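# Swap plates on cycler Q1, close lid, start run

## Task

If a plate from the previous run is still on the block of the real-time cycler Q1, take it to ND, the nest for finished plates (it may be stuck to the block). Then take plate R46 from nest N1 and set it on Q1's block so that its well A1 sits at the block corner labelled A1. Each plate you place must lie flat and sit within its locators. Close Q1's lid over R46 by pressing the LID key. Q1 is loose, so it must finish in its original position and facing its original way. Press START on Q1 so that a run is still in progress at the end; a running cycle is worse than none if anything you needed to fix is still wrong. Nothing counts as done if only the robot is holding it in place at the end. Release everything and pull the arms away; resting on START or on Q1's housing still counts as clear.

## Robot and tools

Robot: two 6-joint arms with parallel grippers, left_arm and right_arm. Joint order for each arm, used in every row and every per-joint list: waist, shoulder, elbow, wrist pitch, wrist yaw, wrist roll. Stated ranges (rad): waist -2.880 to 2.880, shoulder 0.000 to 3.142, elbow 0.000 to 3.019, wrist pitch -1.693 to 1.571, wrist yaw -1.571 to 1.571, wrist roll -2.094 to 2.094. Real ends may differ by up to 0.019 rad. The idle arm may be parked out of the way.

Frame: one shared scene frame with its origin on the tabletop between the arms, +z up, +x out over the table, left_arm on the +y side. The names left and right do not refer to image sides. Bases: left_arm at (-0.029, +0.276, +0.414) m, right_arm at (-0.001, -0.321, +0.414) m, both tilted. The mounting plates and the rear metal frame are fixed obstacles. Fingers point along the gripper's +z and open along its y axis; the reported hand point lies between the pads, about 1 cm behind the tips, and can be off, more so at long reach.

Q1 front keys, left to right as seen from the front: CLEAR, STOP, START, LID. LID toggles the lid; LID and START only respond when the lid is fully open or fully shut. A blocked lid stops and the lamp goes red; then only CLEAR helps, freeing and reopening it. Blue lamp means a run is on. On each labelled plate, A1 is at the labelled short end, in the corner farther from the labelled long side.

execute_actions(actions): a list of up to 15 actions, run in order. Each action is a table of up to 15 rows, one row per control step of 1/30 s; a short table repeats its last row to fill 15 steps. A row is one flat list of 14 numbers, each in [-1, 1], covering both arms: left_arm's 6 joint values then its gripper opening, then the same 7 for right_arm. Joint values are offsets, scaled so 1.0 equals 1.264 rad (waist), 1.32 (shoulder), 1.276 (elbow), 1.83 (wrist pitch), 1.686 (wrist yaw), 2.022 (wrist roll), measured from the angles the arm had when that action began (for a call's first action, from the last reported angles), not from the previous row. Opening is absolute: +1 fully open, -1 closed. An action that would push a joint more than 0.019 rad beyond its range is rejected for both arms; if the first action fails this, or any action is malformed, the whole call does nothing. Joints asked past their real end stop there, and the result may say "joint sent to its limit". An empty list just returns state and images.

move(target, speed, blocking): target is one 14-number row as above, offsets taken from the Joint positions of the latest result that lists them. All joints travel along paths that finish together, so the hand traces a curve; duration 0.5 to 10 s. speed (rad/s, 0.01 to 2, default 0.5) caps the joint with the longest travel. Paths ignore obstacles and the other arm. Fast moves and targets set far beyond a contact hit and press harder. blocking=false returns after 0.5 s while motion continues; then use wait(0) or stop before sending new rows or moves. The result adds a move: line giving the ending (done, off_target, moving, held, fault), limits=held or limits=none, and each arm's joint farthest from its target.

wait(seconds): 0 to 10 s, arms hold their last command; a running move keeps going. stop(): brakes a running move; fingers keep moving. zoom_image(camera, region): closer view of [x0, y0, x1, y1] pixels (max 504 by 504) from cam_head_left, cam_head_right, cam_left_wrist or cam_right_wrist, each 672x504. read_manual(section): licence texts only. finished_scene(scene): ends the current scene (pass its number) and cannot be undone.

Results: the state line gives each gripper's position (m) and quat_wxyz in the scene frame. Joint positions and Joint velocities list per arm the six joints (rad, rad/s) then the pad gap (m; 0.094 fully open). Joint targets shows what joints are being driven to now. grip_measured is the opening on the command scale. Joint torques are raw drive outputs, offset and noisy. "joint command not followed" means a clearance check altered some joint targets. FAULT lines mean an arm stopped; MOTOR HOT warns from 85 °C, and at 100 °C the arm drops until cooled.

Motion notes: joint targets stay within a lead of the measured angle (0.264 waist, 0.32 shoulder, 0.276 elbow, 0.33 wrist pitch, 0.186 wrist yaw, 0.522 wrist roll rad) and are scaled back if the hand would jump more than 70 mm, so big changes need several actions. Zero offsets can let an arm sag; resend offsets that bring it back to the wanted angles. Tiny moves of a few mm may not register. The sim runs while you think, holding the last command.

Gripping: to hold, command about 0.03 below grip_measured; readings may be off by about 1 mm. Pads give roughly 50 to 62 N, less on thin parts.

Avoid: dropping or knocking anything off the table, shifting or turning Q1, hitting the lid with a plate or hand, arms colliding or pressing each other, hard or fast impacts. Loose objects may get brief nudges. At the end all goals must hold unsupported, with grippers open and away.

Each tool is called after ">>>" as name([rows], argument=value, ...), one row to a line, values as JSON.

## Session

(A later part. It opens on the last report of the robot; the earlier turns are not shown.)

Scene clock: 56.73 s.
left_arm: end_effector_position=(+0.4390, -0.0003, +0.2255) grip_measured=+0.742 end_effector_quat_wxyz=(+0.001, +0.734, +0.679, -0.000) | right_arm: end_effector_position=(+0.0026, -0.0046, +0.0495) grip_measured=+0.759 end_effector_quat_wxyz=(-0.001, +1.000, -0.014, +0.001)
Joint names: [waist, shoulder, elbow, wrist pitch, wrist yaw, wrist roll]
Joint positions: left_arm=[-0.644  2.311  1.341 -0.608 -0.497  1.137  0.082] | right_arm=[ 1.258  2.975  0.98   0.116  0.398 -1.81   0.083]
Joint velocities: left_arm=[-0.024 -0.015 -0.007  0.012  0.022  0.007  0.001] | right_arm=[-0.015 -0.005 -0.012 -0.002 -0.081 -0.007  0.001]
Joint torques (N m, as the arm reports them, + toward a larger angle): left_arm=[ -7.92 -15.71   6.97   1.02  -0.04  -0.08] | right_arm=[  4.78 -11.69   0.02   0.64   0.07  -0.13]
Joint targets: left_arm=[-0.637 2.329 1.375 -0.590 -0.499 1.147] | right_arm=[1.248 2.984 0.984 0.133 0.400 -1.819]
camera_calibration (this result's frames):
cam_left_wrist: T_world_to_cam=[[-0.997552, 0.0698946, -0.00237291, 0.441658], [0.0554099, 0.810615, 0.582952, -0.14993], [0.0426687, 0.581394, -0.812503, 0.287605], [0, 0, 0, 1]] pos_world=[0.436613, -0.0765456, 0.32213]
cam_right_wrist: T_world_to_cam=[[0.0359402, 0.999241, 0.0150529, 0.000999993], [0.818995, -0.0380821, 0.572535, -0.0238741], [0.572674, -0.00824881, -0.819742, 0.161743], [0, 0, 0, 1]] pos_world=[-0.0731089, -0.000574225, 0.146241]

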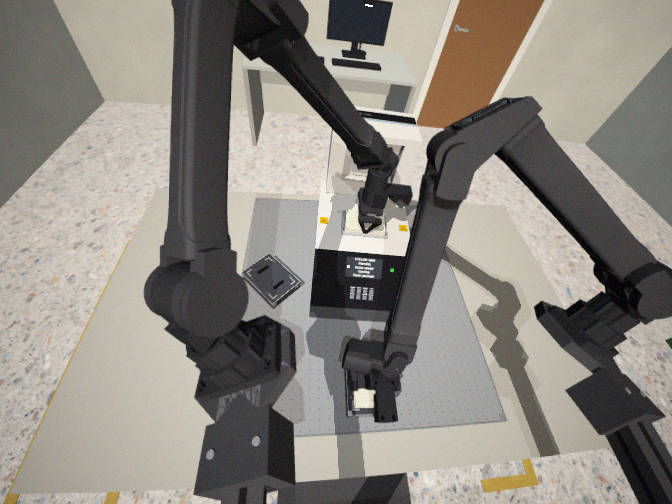

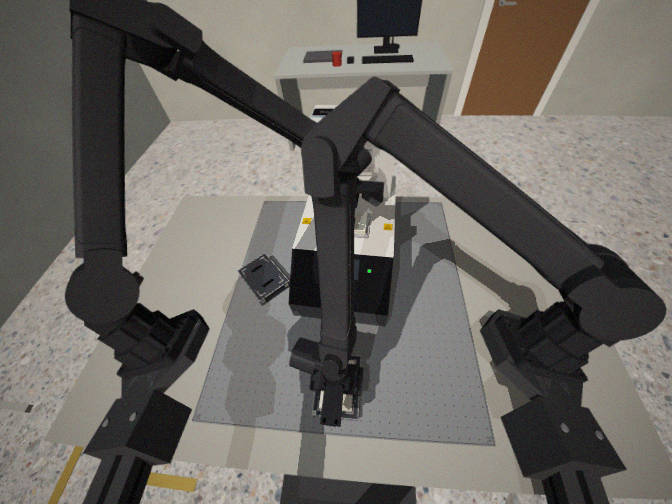

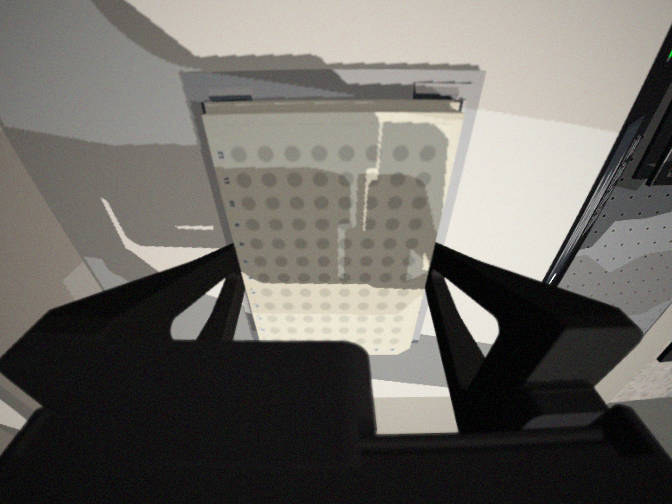

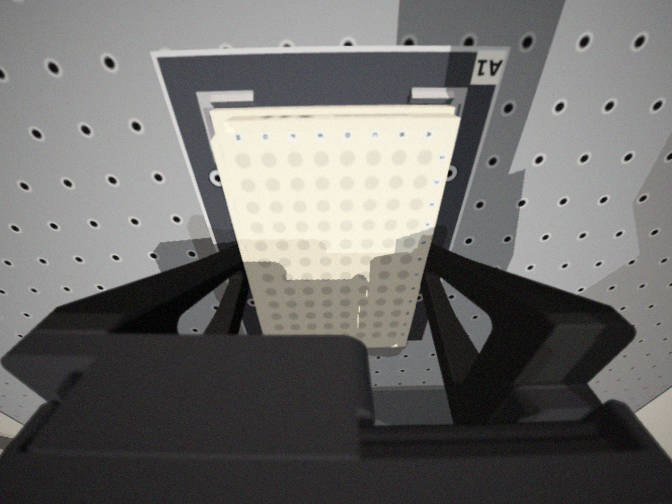

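>>> execute_actions([
  [[0.001,0.0,0.023,0.001,-0.001,0.0,0.71,0.001,-0.002,0,0,0,0,0.73],[-0.0032,-0.0144,0.0196,-0.0077,-0.0006,-0.0054,0.71,0.0095,-0.0114,-0.0039,-0.0087,-0.0018,0.0049,0.73],[-0.0039,-0.0157,0.0196,-0.0088,-0.0006,-0.0059,0.71,0.0111,-0.0138,-0.0055,-0.0097,-0.0022,0.0061,0.73],[-0.0046,-0.0171,0.0196,-0.0099,-0.0006,-0.0064,0.71,0.0126,-0.0162,-0.0072,-0.0107,-0.0025,0.0072,0.73],[-0.0053,-0.0184,0.0196,-0.011,-0.0006,-0.0069,0.71,0.0142,-0.0186,-0.0088,-0.0118,-0.0029,0.0084,0.73],[-0.006,-0.0198,0.0196,-0.0121,-0.0006,-0.0074,0.71,0.0157,-0.021,-0.0104,-0.0128,-0.0032,0.0096,0.73],[-0.0067,-0.0211,0.0196,-0.0133,-0.0006,-0.0079,0.71,0.0173,-0.0234,-0.012,-0.0138,-0.0036,0.0108,0.73],[-0.0074,-0.0224,0.0196,-0.0144,-0.0006,-0.0083,0.71,0.0189,-0.0258,-0.0137,-0.0148,-0.004,0.0119,0.73],[-0.0081,-0.0238,0.0196,-0.0155,-0.0006,-0.0088,0.71,0.0204,-0.0282,-0.0153,-0.0158,-0.0043,0.0131,0.73],[-0.0088,-0.0251,0.0196,-0.0166,-0.0006,-0.0093,0.71,0.022,-0.0306,-0.0169,-0.0169,-0.0047,0.0143,0.73],[-0.0095,-0.0265,0.0196,-0.0177,-0.0006,-0.0098,0.71,0.0235,-0.033,-0.0186,-0.0179,-0.005,0.0154,0.73],[-0.0102,-0.0278,0.0196,-0.0188,-0.0006,-0.0103,0.71,0.0251,-0.0354,-0.0202,-0.0189,-0.0054,0.0166,0.73]],
])

Scene clock: 58.37 s.
left_arm: end_effector_position=(+0.4378, +0.0001, +0.2255) grip_measured=+0.742 end_effector_quat_wxyz=(-0.001, +0.734, +0.680, -0.002) | right_arm: end_effector_position=(+0.0017, -0.0082, +0.0574) grip_measured=+0.759 end_effector_quat_wxyz=(+0.003, +1.000, -0.016, -0.001)
Joint names: [waist, shoulder, elbow, wrist pitch, wrist yaw, wrist roll]
Joint positions: left_arm=[-0.644  2.311  1.341 -0.613 -0.496  1.132  0.082] | right_arm=[ 1.269  2.954  0.962  0.1    0.391 -1.792  0.083]
Joint velocities: left_arm=[ 0.005 -0.005  0.002 -0.007 -0.037 -0.007 -0.001] | right_arm=[ 0.034 -0.044 -0.042 -0.012 -0.022  0.095  0.   ]
Joint torques (N m, as the arm reports them, + toward a larger angle): left_arm=[ -9.34 -20.67   6.31  -0.75  -0.05  -0.3 ] | right_arm=[  6.98 -14.18  -0.79  -0.52  -0.18   0.06]
Joint targets: left_arm=[-0.657 2.274 1.366 -0.642 -0.498 1.116] | right_arm=[1.289 2.928 0.954 0.082 0.389 -1.777]
camera_calibration (this result's frames):
cam_left_wrist: T_world_to_cam=[[-0.997691, 0.0678729, 0.00252573, 0.439417], [0.056592, 0.810156, 0.583477, -0.150796], [0.0375561, 0.582272, -0.812126, 0.289598], [0, 0, 0, 1]] pos_world=[0.43606, -0.0762814, 0.322067]
cam_right_wrist: T_world_to_cam=[[0.0395081, 0.99919, 0.0076786, 0.00492279], [0.821471, -0.0368542, 0.569057, -0.0276439], [0.568879, -0.0161746, -0.822262, 0.16885], [0, 0, 0, 1]] pos_world=[-0.0735413, -0.0032065, 0.154532]

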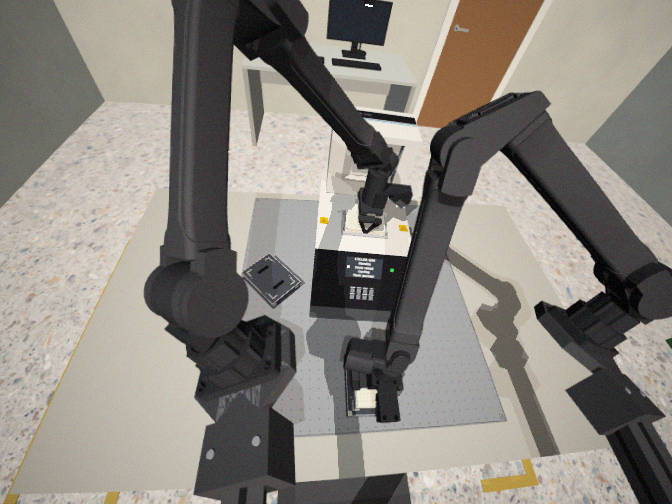

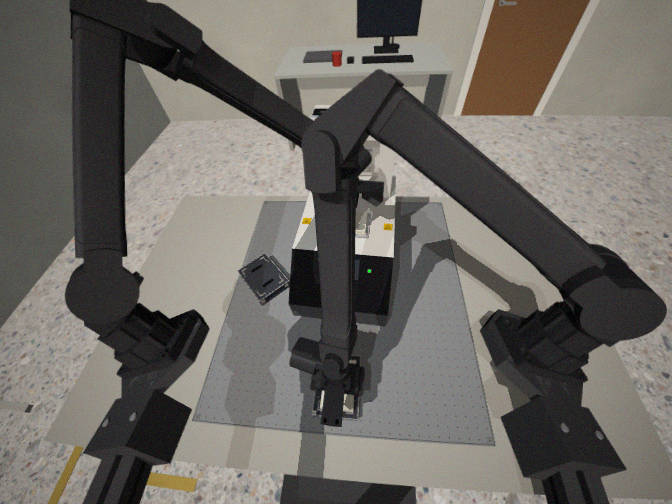

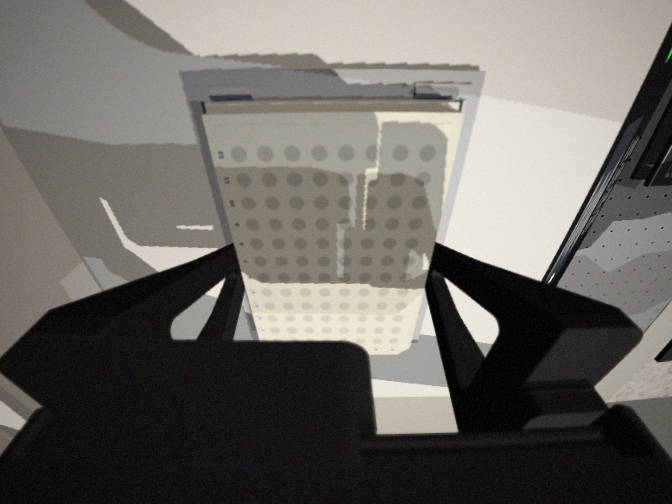

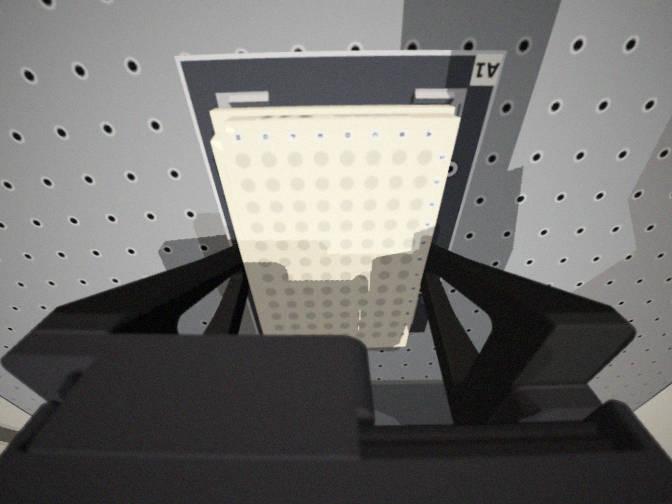

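>>> move(target=[-0.0324,-0.0538,0.0266,-0.0191,-0.001,-0.0124,0.71,-0.3679,-0.8773,-0.3687,-0.259,0.0599,0.5613,0.73], speed=0.75)

Scene clock: 63.80 s.
left_arm: end_effector_position=(+0.4380, -0.0004, +0.2262) grip_measured=+0.742 end_effector_quat_wxyz=(-0.000, +0.733, +0.681, -0.001) | right_arm: end_effector_position=(+0.2027, -0.1505, +0.3027) grip_measured=+0.759 end_effector_quat_wxyz=(-0.005, +0.675, -0.738, +0.001)
Joint names: [waist, shoulder, elbow, wrist pitch, wrist yaw, wrist roll]
Joint positions: left_arm=[-0.646  2.31   1.341 -0.613 -0.497  1.128  0.082] | right_arm=[ 0.812  1.797  0.493 -0.356  0.491 -0.667  0.083]
Joint velocities: left_arm=[ 0.005 -0.005 -0.002 -0.002  0.007  0.066 -0.001] | right_arm=[-0.005 -0.005  0.007 -0.007  0.066 -0.022 -0.001]
Joint torques (N m, as the arm reports them, + toward a larger angle): left_arm=[-11.09 -23.71   6.97  -0.97   0.02  -0.34] | right_arm=[ 4.84 -7.05  3.59 -0.46  0.08  0.06]
Joint targets: left_arm=[-0.685 2.240 1.375 -0.648 -0.497 1.107] | right_arm=[0.804 1.796 0.491 -0.374 0.493 -0.657]
move: off_target (left_arm); limits=none; left_arm: farthest joint: the shoulder, 0.070 radians from its target (0.071 radians at the start); right_arm: farthest joint: the wrist pitch, 0.018 radians from its target (0.473 radians at the start)
camera_calibration (this result's frames):
cam_left_wrist: T_world_to_cam=[[-0.997907, 0.0646611, 0.000765425, 0.44008], [0.0529422, 0.81014, 0.583841, -0.149343], [0.0371317, 0.58266, -0.811867, 0.290598], [0, 0, 0, 1]] pos_world=[0.436275, -0.0767867, 0.322783]
cam_right_wrist: T_world_to_cam=[[0.99515, -0.0962014, 0.0205158, -0.22517], [-0.090886, -0.819497, 0.565831, -0.269456], [-0.0376211, -0.564951, -0.824266, 0.294816], [0, 0, 0, 1]] pos_world=[0.21068, -0.0759235, 0.400093]

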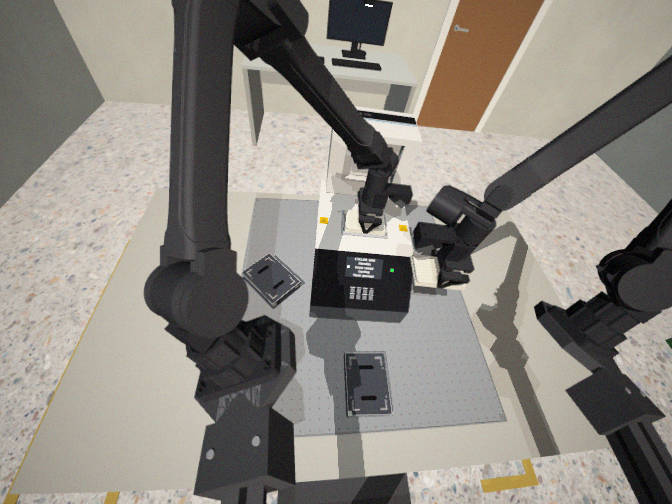

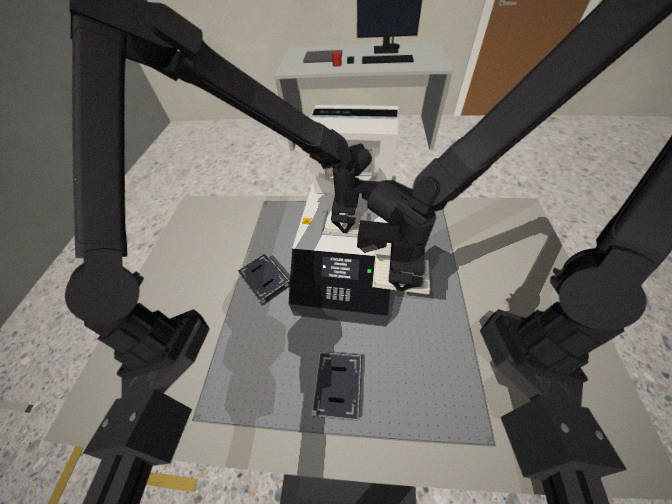

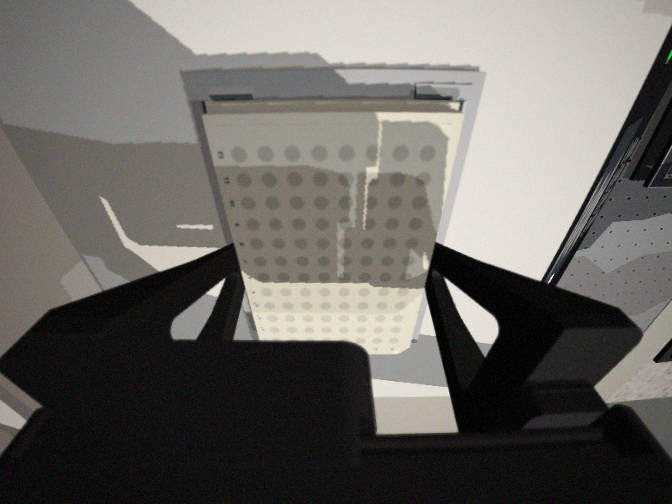

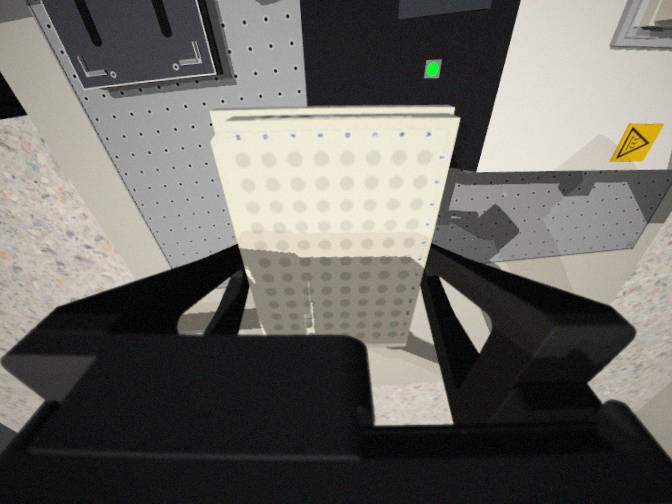

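>>> execute_actions([
  [[-0.0319,-0.0547,0.0262,-0.0201,0,-0.0104,0.71,-0.0063,-0.0008,-0.0016,-0.0098,0.0012,0.0049,0.73],[-0.033,-0.0564,0.0258,-0.0211,0,-0.0104,0.71,-0.0063,-0.0008,-0.0016,-0.0098,0.0012,0.0049,0.73],[-0.034,-0.0581,0.0253,-0.0221,0,-0.0104,0.71,-0.0063,-0.0008,-0.0016,-0.0098,0.0012,0.0049,0.73],[-0.0351,-0.0598,0.0249,-0.0231,0,-0.0104,0.71,-0.0063,-0.0008,-0.0016,-0.0098,0.0012,0.0049,0.73],[-0.0361,-0.0615,0.0245,-0.0241,0,-0.0104,0.71,-0.0063,-0.0008,-0.0016,-0.0098,0.0012,0.0049,0.73],[-0.0372,-0.0632,0.024,-0.0251,0,-0.0104,0.71,-0.0063,-0.0008,-0.0016,-0.0098,0.0012,0.0049,0.73],[-0.0382,-0.065,0.0236,-0.026,0,-0.0104,0.71,-0.0063,-0.0008,-0.0016,-0.0098,0.0012,0.0049,0.73],[-0.0393,-0.0667,0.0232,-0.027,0,-0.0104,0.71,-0.0063,-0.0008,-0.0016,-0.0098,0.0012,0.0049,0.73],[-0.0403,-0.0684,0.0228,-0.028,0,-0.0104,0.71,-0.0063,-0.0008,-0.0016,-0.0098,0.0012,0.0049,0.73],[-0.0414,-0.0701,0.0223,-0.029,0,-0.0104,0.71,-0.0063,-0.0008,-0.0016,-0.0098,0.0012,0.0049,0.73],[-0.0424,-0.0718,0.0219,-0.03,0,-0.0104,0.71,-0.0063,-0.0008,-0.0016,-0.0098,0.0012,0.0049,0.73],[-0.0435,-0.0735,0.0215,-0.031,0,-0.0104,0.71,-0.0063,-0.0008,-0.0016,-0.0098,0.0012,0.0049,0.73]],
])

Scene clock: 65.40 s.
left_arm: end_effector_position=(+0.4381, -0.0004, +0.2271) grip_measured=+0.742 end_effector_quat_wxyz=(-0.000, +0.733, +0.681, -0.001) | right_arm: end_effector_position=(+0.2027, -0.1505, +0.3027) grip_measured=+0.759 end_effector_quat_wxyz=(-0.005, +0.675, -0.738, +0.001)
Joint names: [waist, shoulder, elbow, wrist pitch, wrist yaw, wrist roll]
Joint positions: left_arm=[-0.647  2.308  1.341 -0.615 -0.497  1.127  0.082] | right_arm=[ 0.812  1.797  0.493 -0.356  0.491 -0.666  0.083]
Joint velocities: left_arm=[-0.015  0.005  0.002  0.007 -0.022  0.022  0.   ] | right_arm=[-0.005 -0.005 -0.002 -0.007 -0.022  0.007 -0.001]
Joint torques (N m, as the arm reports them, + toward a larger angle): left_arm=[-12.13 -26.02   6.51  -1.71   0.05  -0.34] | right_arm=[ 4.83 -7.06  3.46 -0.46  0.1   0.06]
Joint targets: left_arm=[-0.701 2.213 1.368 -0.670 -0.497 1.107] | right_arm=[0.804 1.796 0.491 -0.374 0.493 -0.657]
camera_calibration (this result's frames):
cam_left_wrist: T_world_to_cam=[[-0.997901, 0.0647504, 0.000736189, 0.440173], [0.0529979, 0.810139, 0.583837, -0.149873], [0.0372073, 0.582651, -0.81187, 0.291308], [0, 0, 0, 1]] pos_world=[0.436353, -0.0768144, 0.323681]
cam_right_wrist: T_world_to_cam=[[0.995114, -0.0965811, 0.0205135, -0.225219], [-0.0911975, -0.819464, 0.565828, -0.269387], [-0.0378382, -0.564934, -0.824268, 0.294863], [0, 0, 0, 1]] pos_world=[0.210709, -0.0759269, 0.400093]

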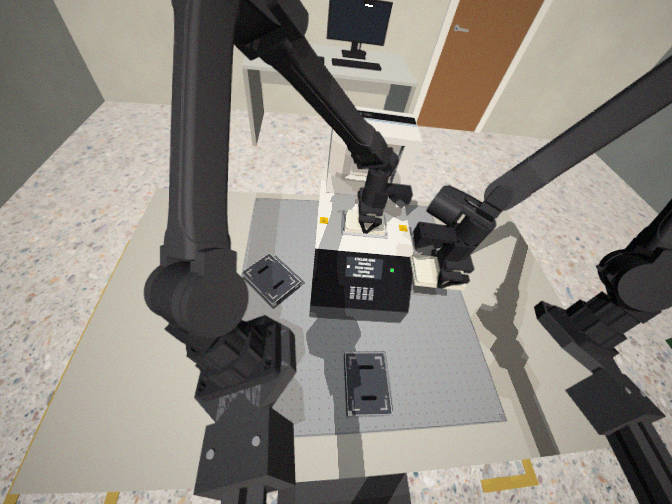

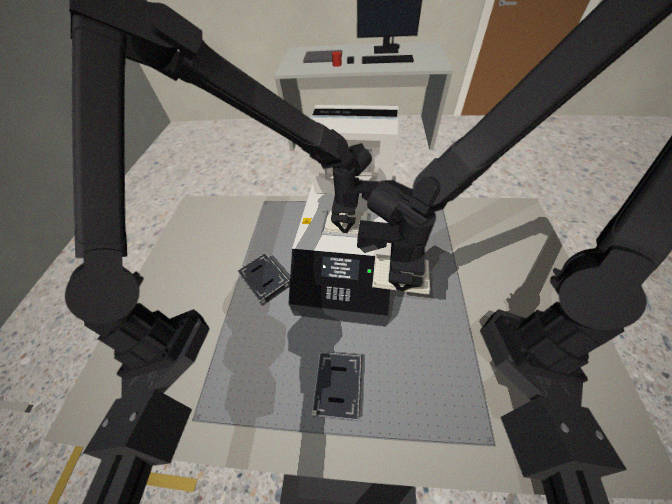

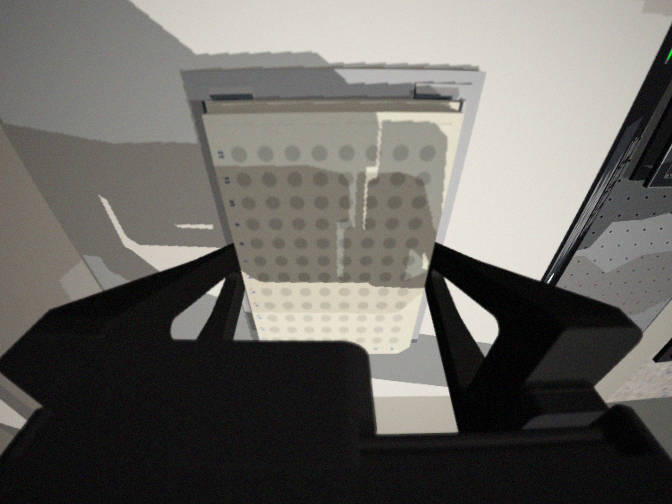

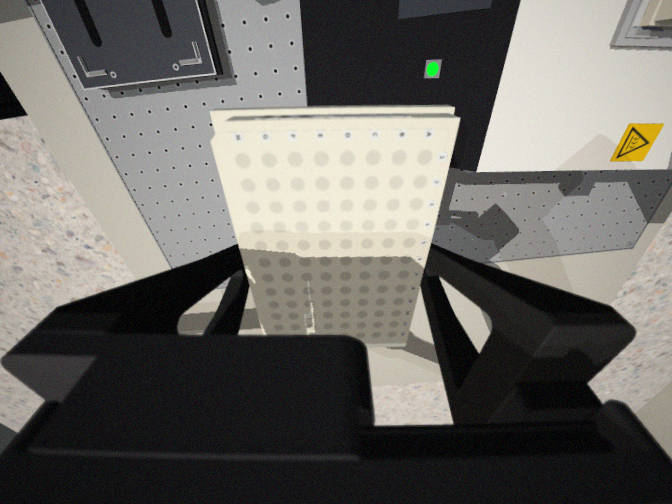

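>>> zoom_image(camera="cam_left_wrist", region=[380, 60, 520, 300])

>>> zoom_image(camera="cam_head_left", region=[320, 180, 420, 260])

Region (380, 60, 520, 300) of cam_left_wrist's 672x504 image, scaled by 2.100, with more detail than that image has; it fills the left 294 columns of this view, and the rest is white.

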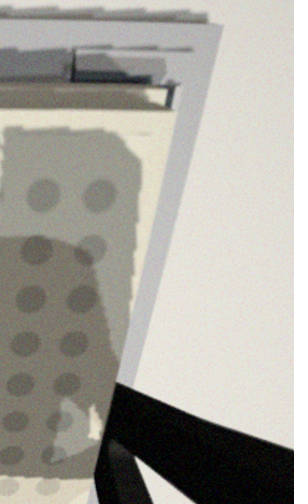

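Region (320, 180, 420, 260) of cam_head_left's 672x504 image, scaled by 5.040, with more detail than that image has; it fills the top 403 rows of this view, and the rest is white.

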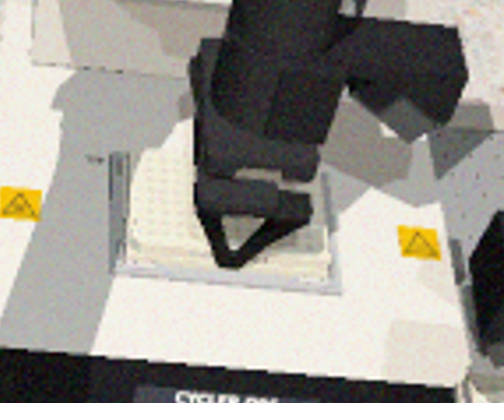

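>>> execute_actions([
  [[-0.0432,-0.0725,0.0208,-0.032,0,-0.0099,0.71,-0.0063,-0.0008,-0.0016,-0.0098,0.0012,0.0045,0.73],[-0.0435,-0.073,0.0204,-0.0335,0,-0.0099,0.71,-0.0063,-0.0008,-0.0016,-0.0098,0.0012,0.0045,0.73],[-0.0438,-0.0735,0.02,-0.035,0,-0.0099,0.71,-0.0063,-0.0008,-0.0016,-0.0098,0.0012,0.0045,0.73],[-0.0441,-0.074,0.0196,-0.0365,0,-0.0099,0.71,-0.0063,-0.0008,-0.0016,-0.0098,0.0012,0.0045,0.73],[-0.0444,-0.0745,0.0192,-0.038,0,-0.0099,0.71,-0.0063,-0.0008,-0.0016,-0.0098,0.0012,0.0045,0.73],[-0.0447,-0.075,0.0188,-0.0395,0,-0.0099,0.71,-0.0063,-0.0008,-0.0016,-0.0098,0.0012,0.0045,0.73],[-0.045,-0.0755,0.0184,-0.041,0,-0.0099,0.71,-0.0063,-0.0008,-0.0016,-0.0098,0.0012,0.0045,0.73],[-0.0453,-0.076,0.018,-0.0425,0,-0.0099,0.71,-0.0063,-0.0008,-0.0016,-0.0098,0.0012,0.0045,0.73],[-0.0456,-0.0765,0.0176,-0.044,0,-0.0099,0.71,-0.0063,-0.0008,-0.0016,-0.0098,0.0012,0.0045,0.73],[-0.0459,-0.077,0.0172,-0.0455,0,-0.0099,0.71,-0.0063,-0.0008,-0.0016,-0.0098,0.0012,0.0045,0.73],[-0.0462,-0.0775,0.0168,-0.047,0,-0.0099,0.71,-0.0063,-0.0008,-0.0016,-0.0098,0.0012,0.0045,0.73]],
])

Scene clock: 73.90 s.
left_arm: end_effector_position=(+0.4382, -0.0002, +0.2277) grip_measured=+0.742 end_effector_quat_wxyz=(-0.002, +0.733, +0.680, -0.002) | right_arm: end_effector_position=(+0.2027, -0.1505, +0.3027) grip_measured=+0.759 end_effector_quat_wxyz=(-0.005, +0.675, -0.738, +0.001)
Joint names: [waist, shoulder, elbow, wrist pitch, wrist yaw, wrist roll]
Joint positions: left_arm=[-0.647  2.308  1.344 -0.622 -0.496  1.126  0.082] | right_arm=[ 0.812  1.797  0.493 -0.356  0.491 -0.666  0.083]
Joint velocities: left_arm=[-0.005 -0.015  0.032 -0.002  0.037 -0.081 -0.001] | right_arm=[-0.005 -0.024  0.017  0.007  0.037 -0.007 -0.   ]
Joint torques (N m, as the arm reports them, + toward a larger angle): left_arm=[-12.51 -26.61   5.81  -2.58   0.01  -0.33] | right_arm=[ 4.85 -7.09  3.47 -0.46  0.1   0.05]
Joint targets: left_arm=[-0.705 2.206 1.362 -0.700 -0.497 1.107] | right_arm=[0.804 1.796 0.491 -0.374 0.493 -0.657]
camera_calibration (this result's frames):
cam_left_wrist: T_world_to_cam=[[-0.997836, 0.0656036, 0.00438757, 0.439403], [0.0557861, 0.809413, 0.584583, -0.15175], [0.0347994, 0.583563, -0.811322, 0.292622], [0, 0, 0, 1]] pos_world=[0.436735, -0.0767616, 0.324193]
cam_right_wrist: T_world_to_cam=[[0.995114, -0.0965811, 0.0205135, -0.225219], [-0.0911975, -0.819464, 0.565828, -0.269387], [-0.0378382, -0.564934, -0.824268, 0.294863], [0, 0, 0, 1]] pos_world=[0.210709, -0.0759269, 0.400093]

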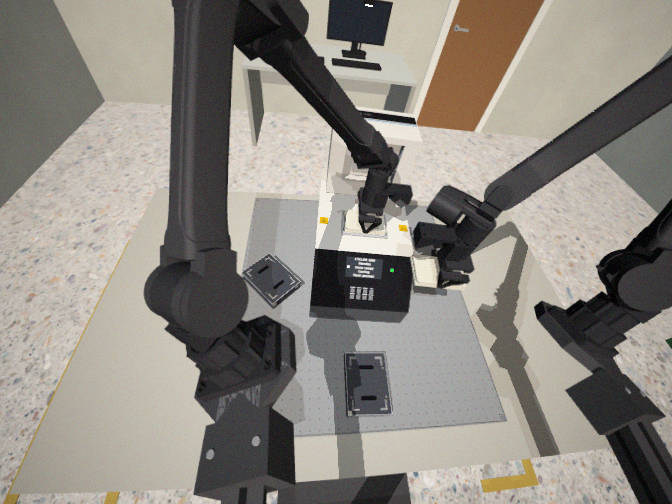

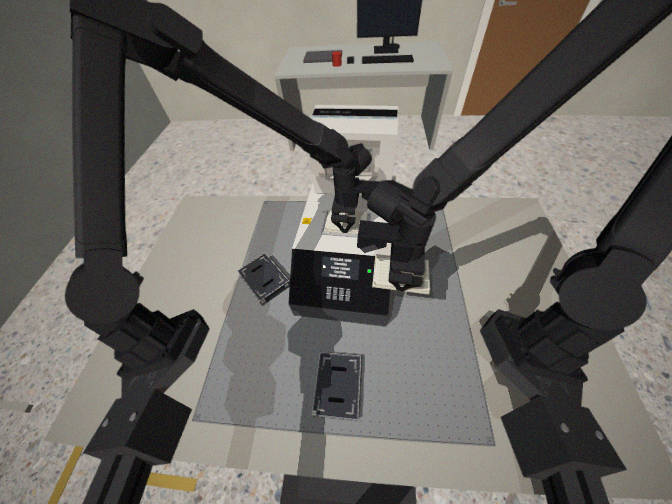

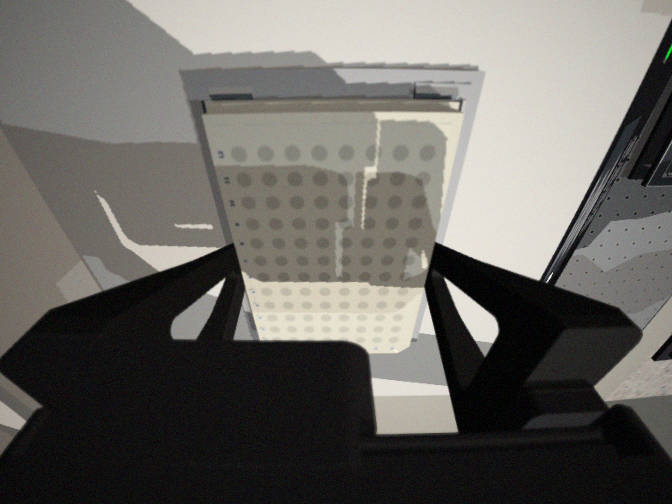

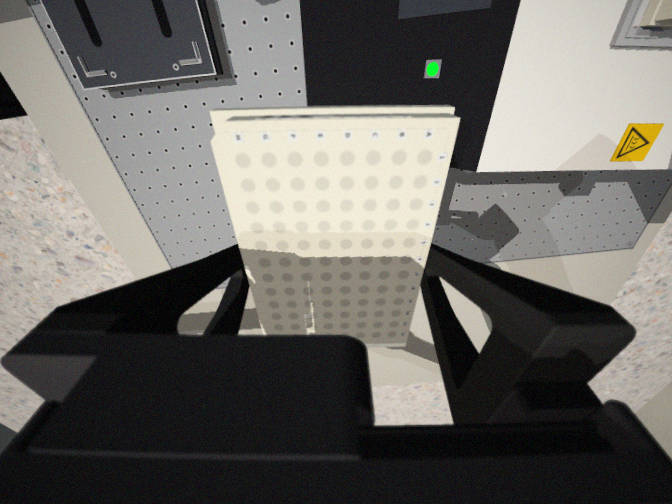

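>>> execute_actions(actions=[])

Scene clock: 74.03 s.
left_arm: end_effector_position=(+0.4382, -0.0002, +0.2277) grip_measured=+0.742 end_effector_quat_wxyz=(-0.002, +0.733, +0.680, -0.002) | right_arm: end_effector_position=(+0.2027, -0.1505, +0.3027) grip_measured=+0.759 end_effector_quat_wxyz=(-0.005, +0.675, -0.738, +0.001)
Joint names: [waist, shoulder, elbow, wrist pitch, wrist yaw, wrist roll]
Joint positions: left_arm=[-0.647  2.308  1.344 -0.622 -0.496  1.126  0.082] | right_arm=[ 0.812  1.797  0.493 -0.356  0.491 -0.666  0.083]
Joint velocities: left_arm=[-0.024 -0.015 -0.002  0.002 -0.095 -0.007  0.   ] | right_arm=[-0.005  0.005 -0.022 -0.007  0.007  0.081  0.   ]
Joint torques (N m, as the arm reports them, + toward a larger angle): left_arm=[-12.43 -26.61   5.82  -2.59   0.01  -0.33] | right_arm=[ 4.81 -7.09  3.48 -0.46  0.1   0.05]
Joint targets: left_arm=[-0.705 2.206 1.362 -0.700 -0.497 1.107] | right_arm=[0.804 1.796 0.491 -0.374 0.493 -0.657]
camera_calibration (this result's frames):
cam_left_wrist: T_world_to_cam=[[-0.997836, 0.0656036, 0.00438757, 0.439403], [0.0557861, 0.809413, 0.584583, -0.15175], [0.0347994, 0.583563, -0.811322, 0.292622], [0, 0, 0, 1]] pos_world=[0.436735, -0.0767616, 0.324193]
cam_right_wrist: T_world_to_cam=[[0.995114, -0.0965811, 0.0205135, -0.225219], [-0.0911975, -0.819464, 0.565828, -0.269387], [-0.0378382, -0.564934, -0.824268, 0.294863], [0, 0, 0, 1]] pos_world=[0.210709, -0.0759269, 0.400093]

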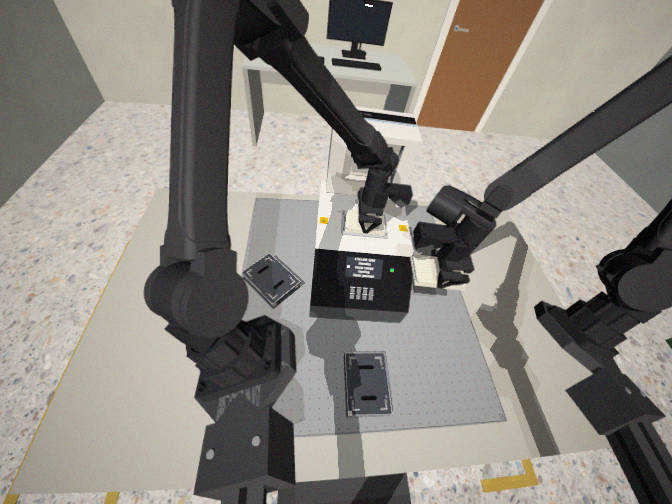

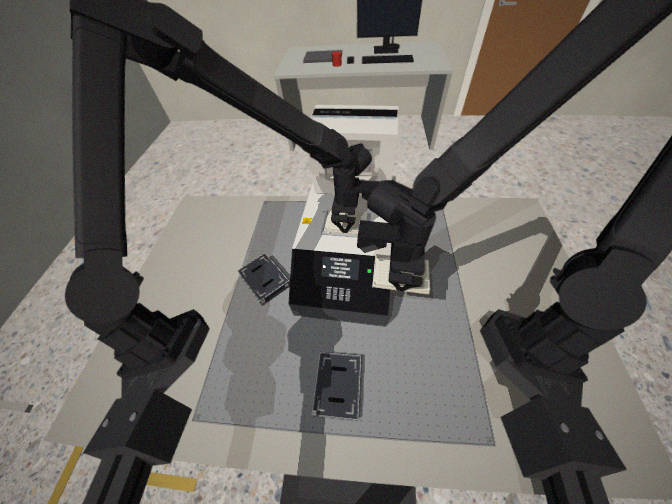

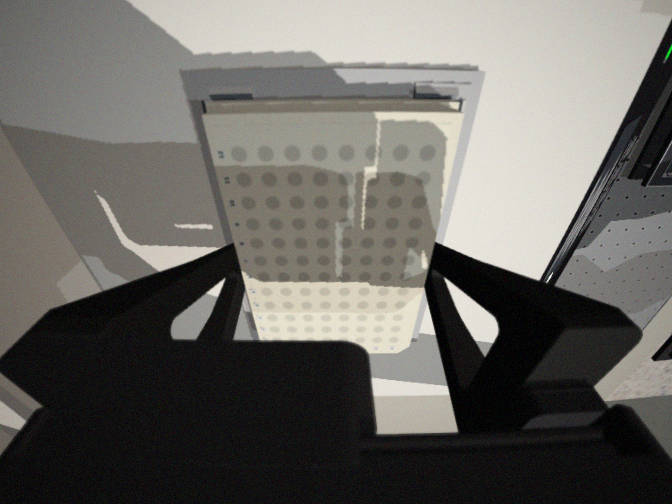

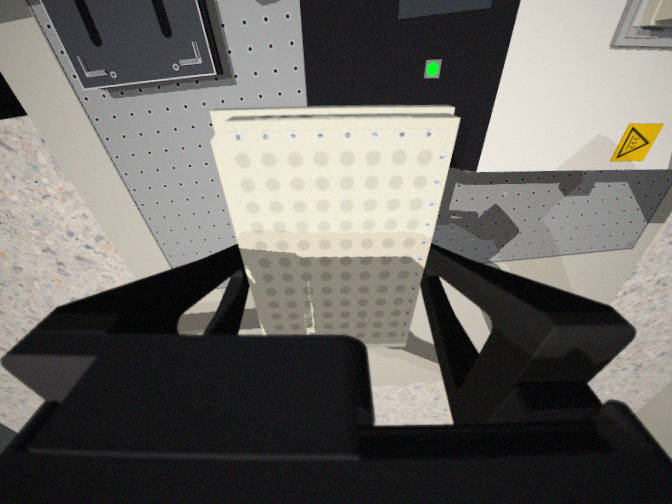

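>>> execute_actions([
  [[-0.0445,-0.077,0.0158,-0.0433,-0.0006,-0.0094,0.71,-0.0063,-0.0008,-0.0016,-0.0098,0.0012,0.0045,0.73],[-0.043,-0.0767,0.0175,-0.0441,-0.0006,-0.0094,0.71,-0.0063,-0.0008,-0.0016,-0.0098,0.0012,0.0045,0.73],[-0.0416,-0.0764,0.0192,-0.0448,-0.0006,-0.0094,0.71,-0.0063,-0.0008,-0.0016,-0.0098,0.0012,0.0045,0.73],[-0.0402,-0.0761,0.0209,-0.0456,-0.0006,-0.0094,0.71,-0.0063,-0.0008,-0.0016,-0.0098,0.0012,0.0045,0.73],[-0.0388,-0.0758,0.0226,-0.0463,-0.0006,-0.0094,0.71,-0.0063,-0.0008,-0.0016,-0.0098,0.0012,0.0045,0.73],[-0.0373,-0.0754,0.0242,-0.047,-0.0006,-0.0094,0.71,-0.0063,-0.0008,-0.0016,-0.0098,0.0012,0.0045,0.73],[-0.0359,-0.0751,0.0259,-0.0478,-0.0006,-0.0094,0.71,-0.0063,-0.0008,-0.0016,-0.0098,0.0012,0.0045,0.73],[-0.0345,-0.0748,0.0276,-0.0485,-0.0006,-0.0094,0.71,-0.0063,-0.0008,-0.0016,-0.0098,0.0012,0.0045,0.73],[-0.033,-0.0745,0.0293,-0.0493,-0.0006,-0.0094,0.71,-0.0063,-0.0008,-0.0016,-0.0098,0.0012,0.0045,0.73],[-0.0316,-0.0742,0.031,-0.05,-0.0006,-0.0094,0.71,-0.0063,-0.0008,-0.0016,-0.0098,0.0012,0.0045,0.73]],
])

Scene clock: 76.03 s.
left_arm: end_effector_position=(+0.4389, -0.0004, +0.2287) grip_measured=+0.740 end_effector_quat_wxyz=(-0.003, +0.733, +0.680, -0.004) | right_arm: end_effector_position=(+0.2027, -0.1505, +0.3027) grip_measured=+0.759 end_effector_quat_wxyz=(-0.005, +0.675, -0.738, +0.001)
Joint names: [waist, shoulder, elbow, wrist pitch, wrist yaw, wrist roll]
Joint positions: left_arm=[-0.646  2.308  1.35  -0.632 -0.493  1.124  0.082] | right_arm=[ 0.812  1.797  0.493 -0.356  0.491 -0.666  0.083]
Joint velocities: left_arm=[ 0.005 -0.005 -0.002 -0.012  0.022 -0.007  0.001] | right_arm=[-0.015 -0.015 -0.007  0.002  0.007 -0.095 -0.   ]
Joint torques (N m, as the arm reports them, + toward a larger angle): left_arm=[-11.2  -26.28   6.98  -2.69  -0.14  -0.31] | right_arm=[ 4.81 -7.09  3.47 -0.46  0.1   0.05]
Joint targets: left_arm=[-0.687 2.210 1.383 -0.714 -0.497 1.107] | right_arm=[0.804 1.796 0.491 -0.374 0.493 -0.657]
camera_calibration (this result's frames):
cam_left_wrist: T_world_to_cam=[[-0.997804, 0.0655315, 0.00968093, 0.438905], [0.0588551, 0.809939, 0.583553, -0.153357], [0.0304002, 0.582841, -0.812017, 0.295623], [0, 0, 0, 1]] pos_world=[0.43798, -0.0768532, 0.325294]
cam_right_wrist: T_world_to_cam=[[0.995114, -0.0965811, 0.0205135, -0.225219], [-0.0911975, -0.819464, 0.565828, -0.269387], [-0.0378382, -0.564934, -0.824268, 0.294863], [0, 0, 0, 1]] pos_world=[0.210709, -0.0759269, 0.400093]

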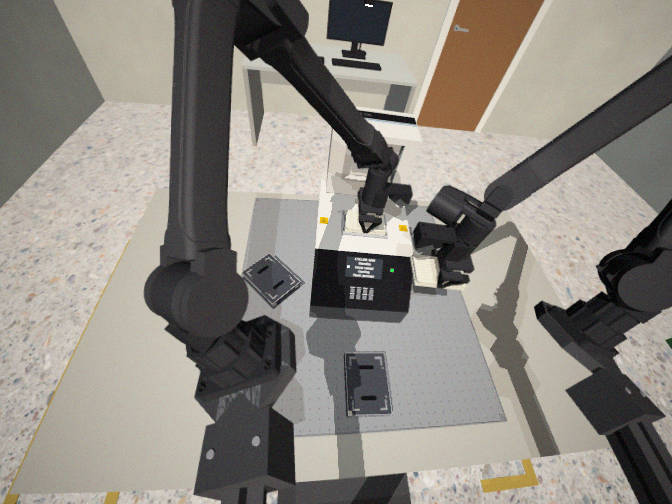

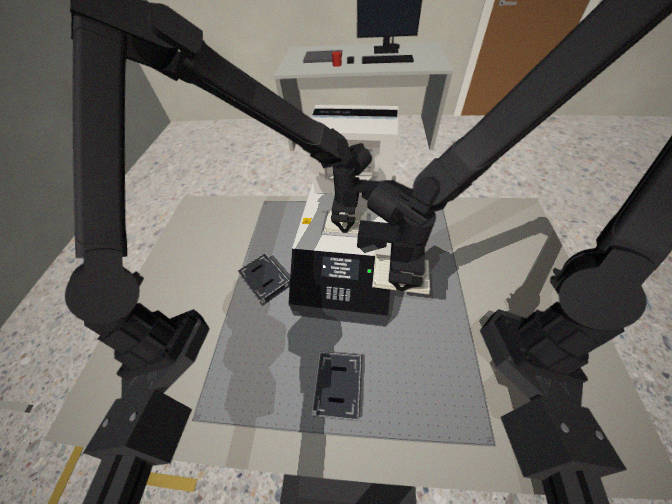

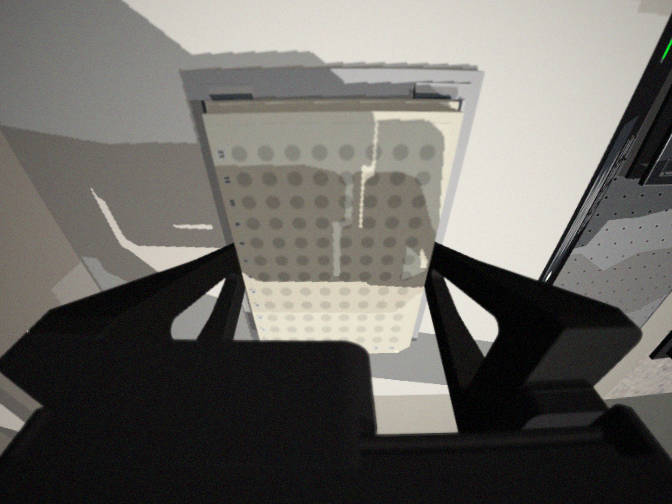

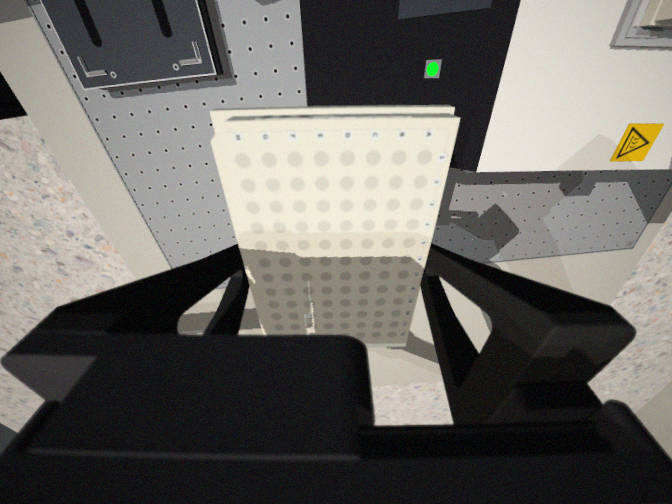

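>>> execute_actions([
  [[-0.032,-0.0738,0.0274,-0.0461,-0.002,-0.0084,0.71,-0.0063,-0.0008,-0.0016,-0.0098,0.0012,0.0045,0.73],[-0.0316,-0.0733,0.0289,-0.0473,-0.0016,-0.0084,0.71,-0.0063,-0.0008,-0.0016,-0.0098,0.0012,0.0045,0.73],[-0.0312,-0.0729,0.0304,-0.0486,-0.0012,-0.0084,0.71,-0.0063,-0.0008,-0.0016,-0.0098,0.0012,0.0045,0.73],[-0.0308,-0.0724,0.0319,-0.0498,-0.0008,-0.0084,0.71,-0.0063,-0.0008,-0.0016,-0.0098,0.0012,0.0045,0.73],[-0.0304,-0.072,0.0334,-0.0511,-0.0004,-0.0084,0.71,-0.0063,-0.0008,-0.0016,-0.0098,0.0012,0.0045,0.73],[-0.03,-0.0715,0.0348,-0.0523,0,-0.0084,0.71,-0.0063,-0.0008,-0.0016,-0.0098,0.0012,0.0045,0.73],[-0.0296,-0.0711,0.0363,-0.0536,0.0004,-0.0084,0.71,-0.0063,-0.0008,-0.0016,-0.0098,0.0012,0.0045,0.73],[-0.0292,-0.0706,0.0378,-0.0548,0.0008,-0.0084,0.71,-0.0063,-0.0008,-0.0016,-0.0098,0.0012,0.0045,0.73],[-0.0288,-0.0702,0.0393,-0.0561,0.0012,-0.0084,0.71,-0.0063,-0.0008,-0.0016,-0.0098,0.0012,0.0045,0.73],[-0.0285,-0.0697,0.0408,-0.0574,0.0016,-0.0084,0.71,-0.0063,-0.0008,-0.0016,-0.0098,0.0012,0.0045,0.73]],
])

Scene clock: 76.93 s.
left_arm: end_effector_position=(+0.4397, -0.0003, +0.2298) grip_measured=+0.735 end_effector_quat_wxyz=(-0.006, +0.733, +0.680, -0.010) | right_arm: end_effector_position=(+0.2027, -0.1505, +0.3027) grip_measured=+0.759 end_effector_quat_wxyz=(-0.005, +0.675, -0.738, +0.001)
Joint names: [waist, shoulder, elbow, wrist pitch, wrist yaw, wrist roll]
Joint positions: left_arm=[-0.644  2.308  1.358 -0.65  -0.483  1.123  0.082] | right_arm=[ 0.812  1.797  0.493 -0.356  0.491 -0.666  0.083]
Joint velocities: left_arm=[-0.015 -0.005 -0.012 -0.002 -0.007 -0.007  0.001] | right_arm=[-0.005 -0.005 -0.007 -0.007 -0.022  0.007  0.001]
Joint torques (N m, as the arm reports them, + toward a larger angle): left_arm=[-11.15 -25.9    7.72  -2.96  -0.27  -0.3 ] | right_arm=[ 4.81 -7.08  3.48 -0.46  0.1   0.05]
Joint targets: left_arm=[-0.682 2.216 1.402 -0.737 -0.490 1.107] | right_arm=[0.804 1.796 0.491 -0.374 0.493 -0.657]
camera_calibration (this result's frames):
cam_left_wrist: T_world_to_cam=[[-0.997581, 0.0659885, 0.0218537, 0.43676], [0.0664311, 0.81244, 0.579248, -0.156499], [0.0204689, 0.579298, -0.814859, 0.301399], [0, 0, 0, 1]] pos_world=[0.439931, -0.0762747, 0.326705]
cam_right_wrist: T_world_to_cam=[[0.995114, -0.0965811, 0.0205135, -0.225219], [-0.0911975, -0.819464, 0.565828, -0.269387], [-0.0378382, -0.564934, -0.824268, 0.294863], [0, 0, 0, 1]] pos_world=[0.210709, -0.0759269, 0.400093]

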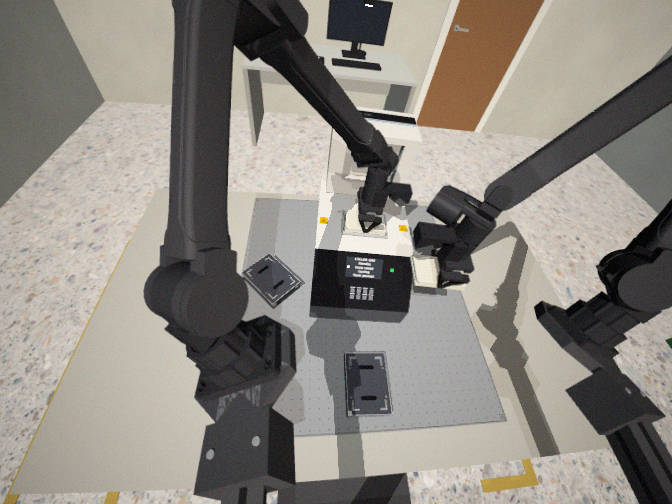

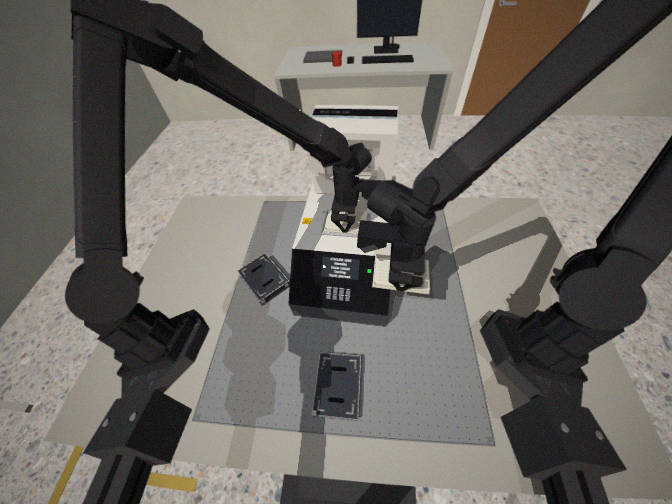

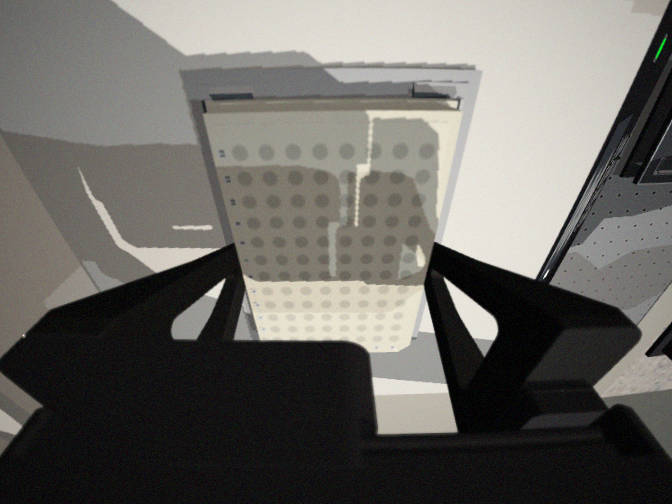

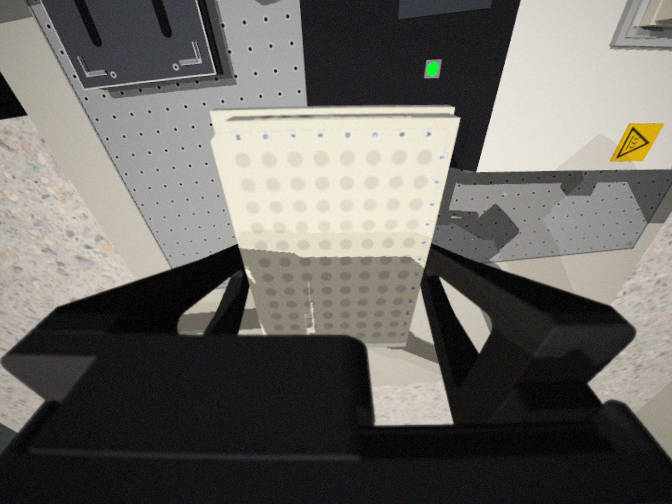

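>>> zoom_image(camera="cam_left_wrist", region=[170, 50, 500, 170])

>>> zoom_image(camera="cam_head_left", region=[335, 200, 400, 250])

Region (170, 50, 500, 170) of cam_left_wrist's 672x504 image, scaled by 1.527, with more detail than that image has; it fills the top 183 rows of this view, and the rest is white.

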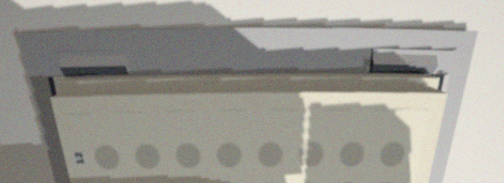

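Region (335, 200, 400, 250) of cam_head_left's 672x504 image, scaled by 7.754, with more detail than that image has; it fills the top 388 rows of this view, and the rest is white.

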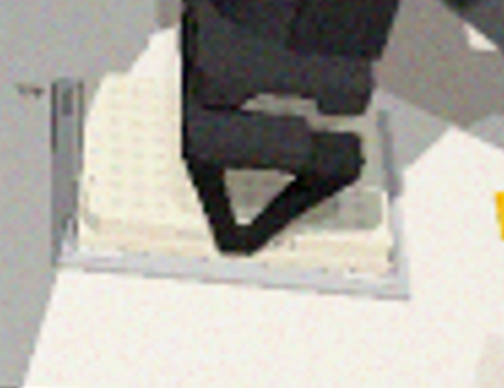

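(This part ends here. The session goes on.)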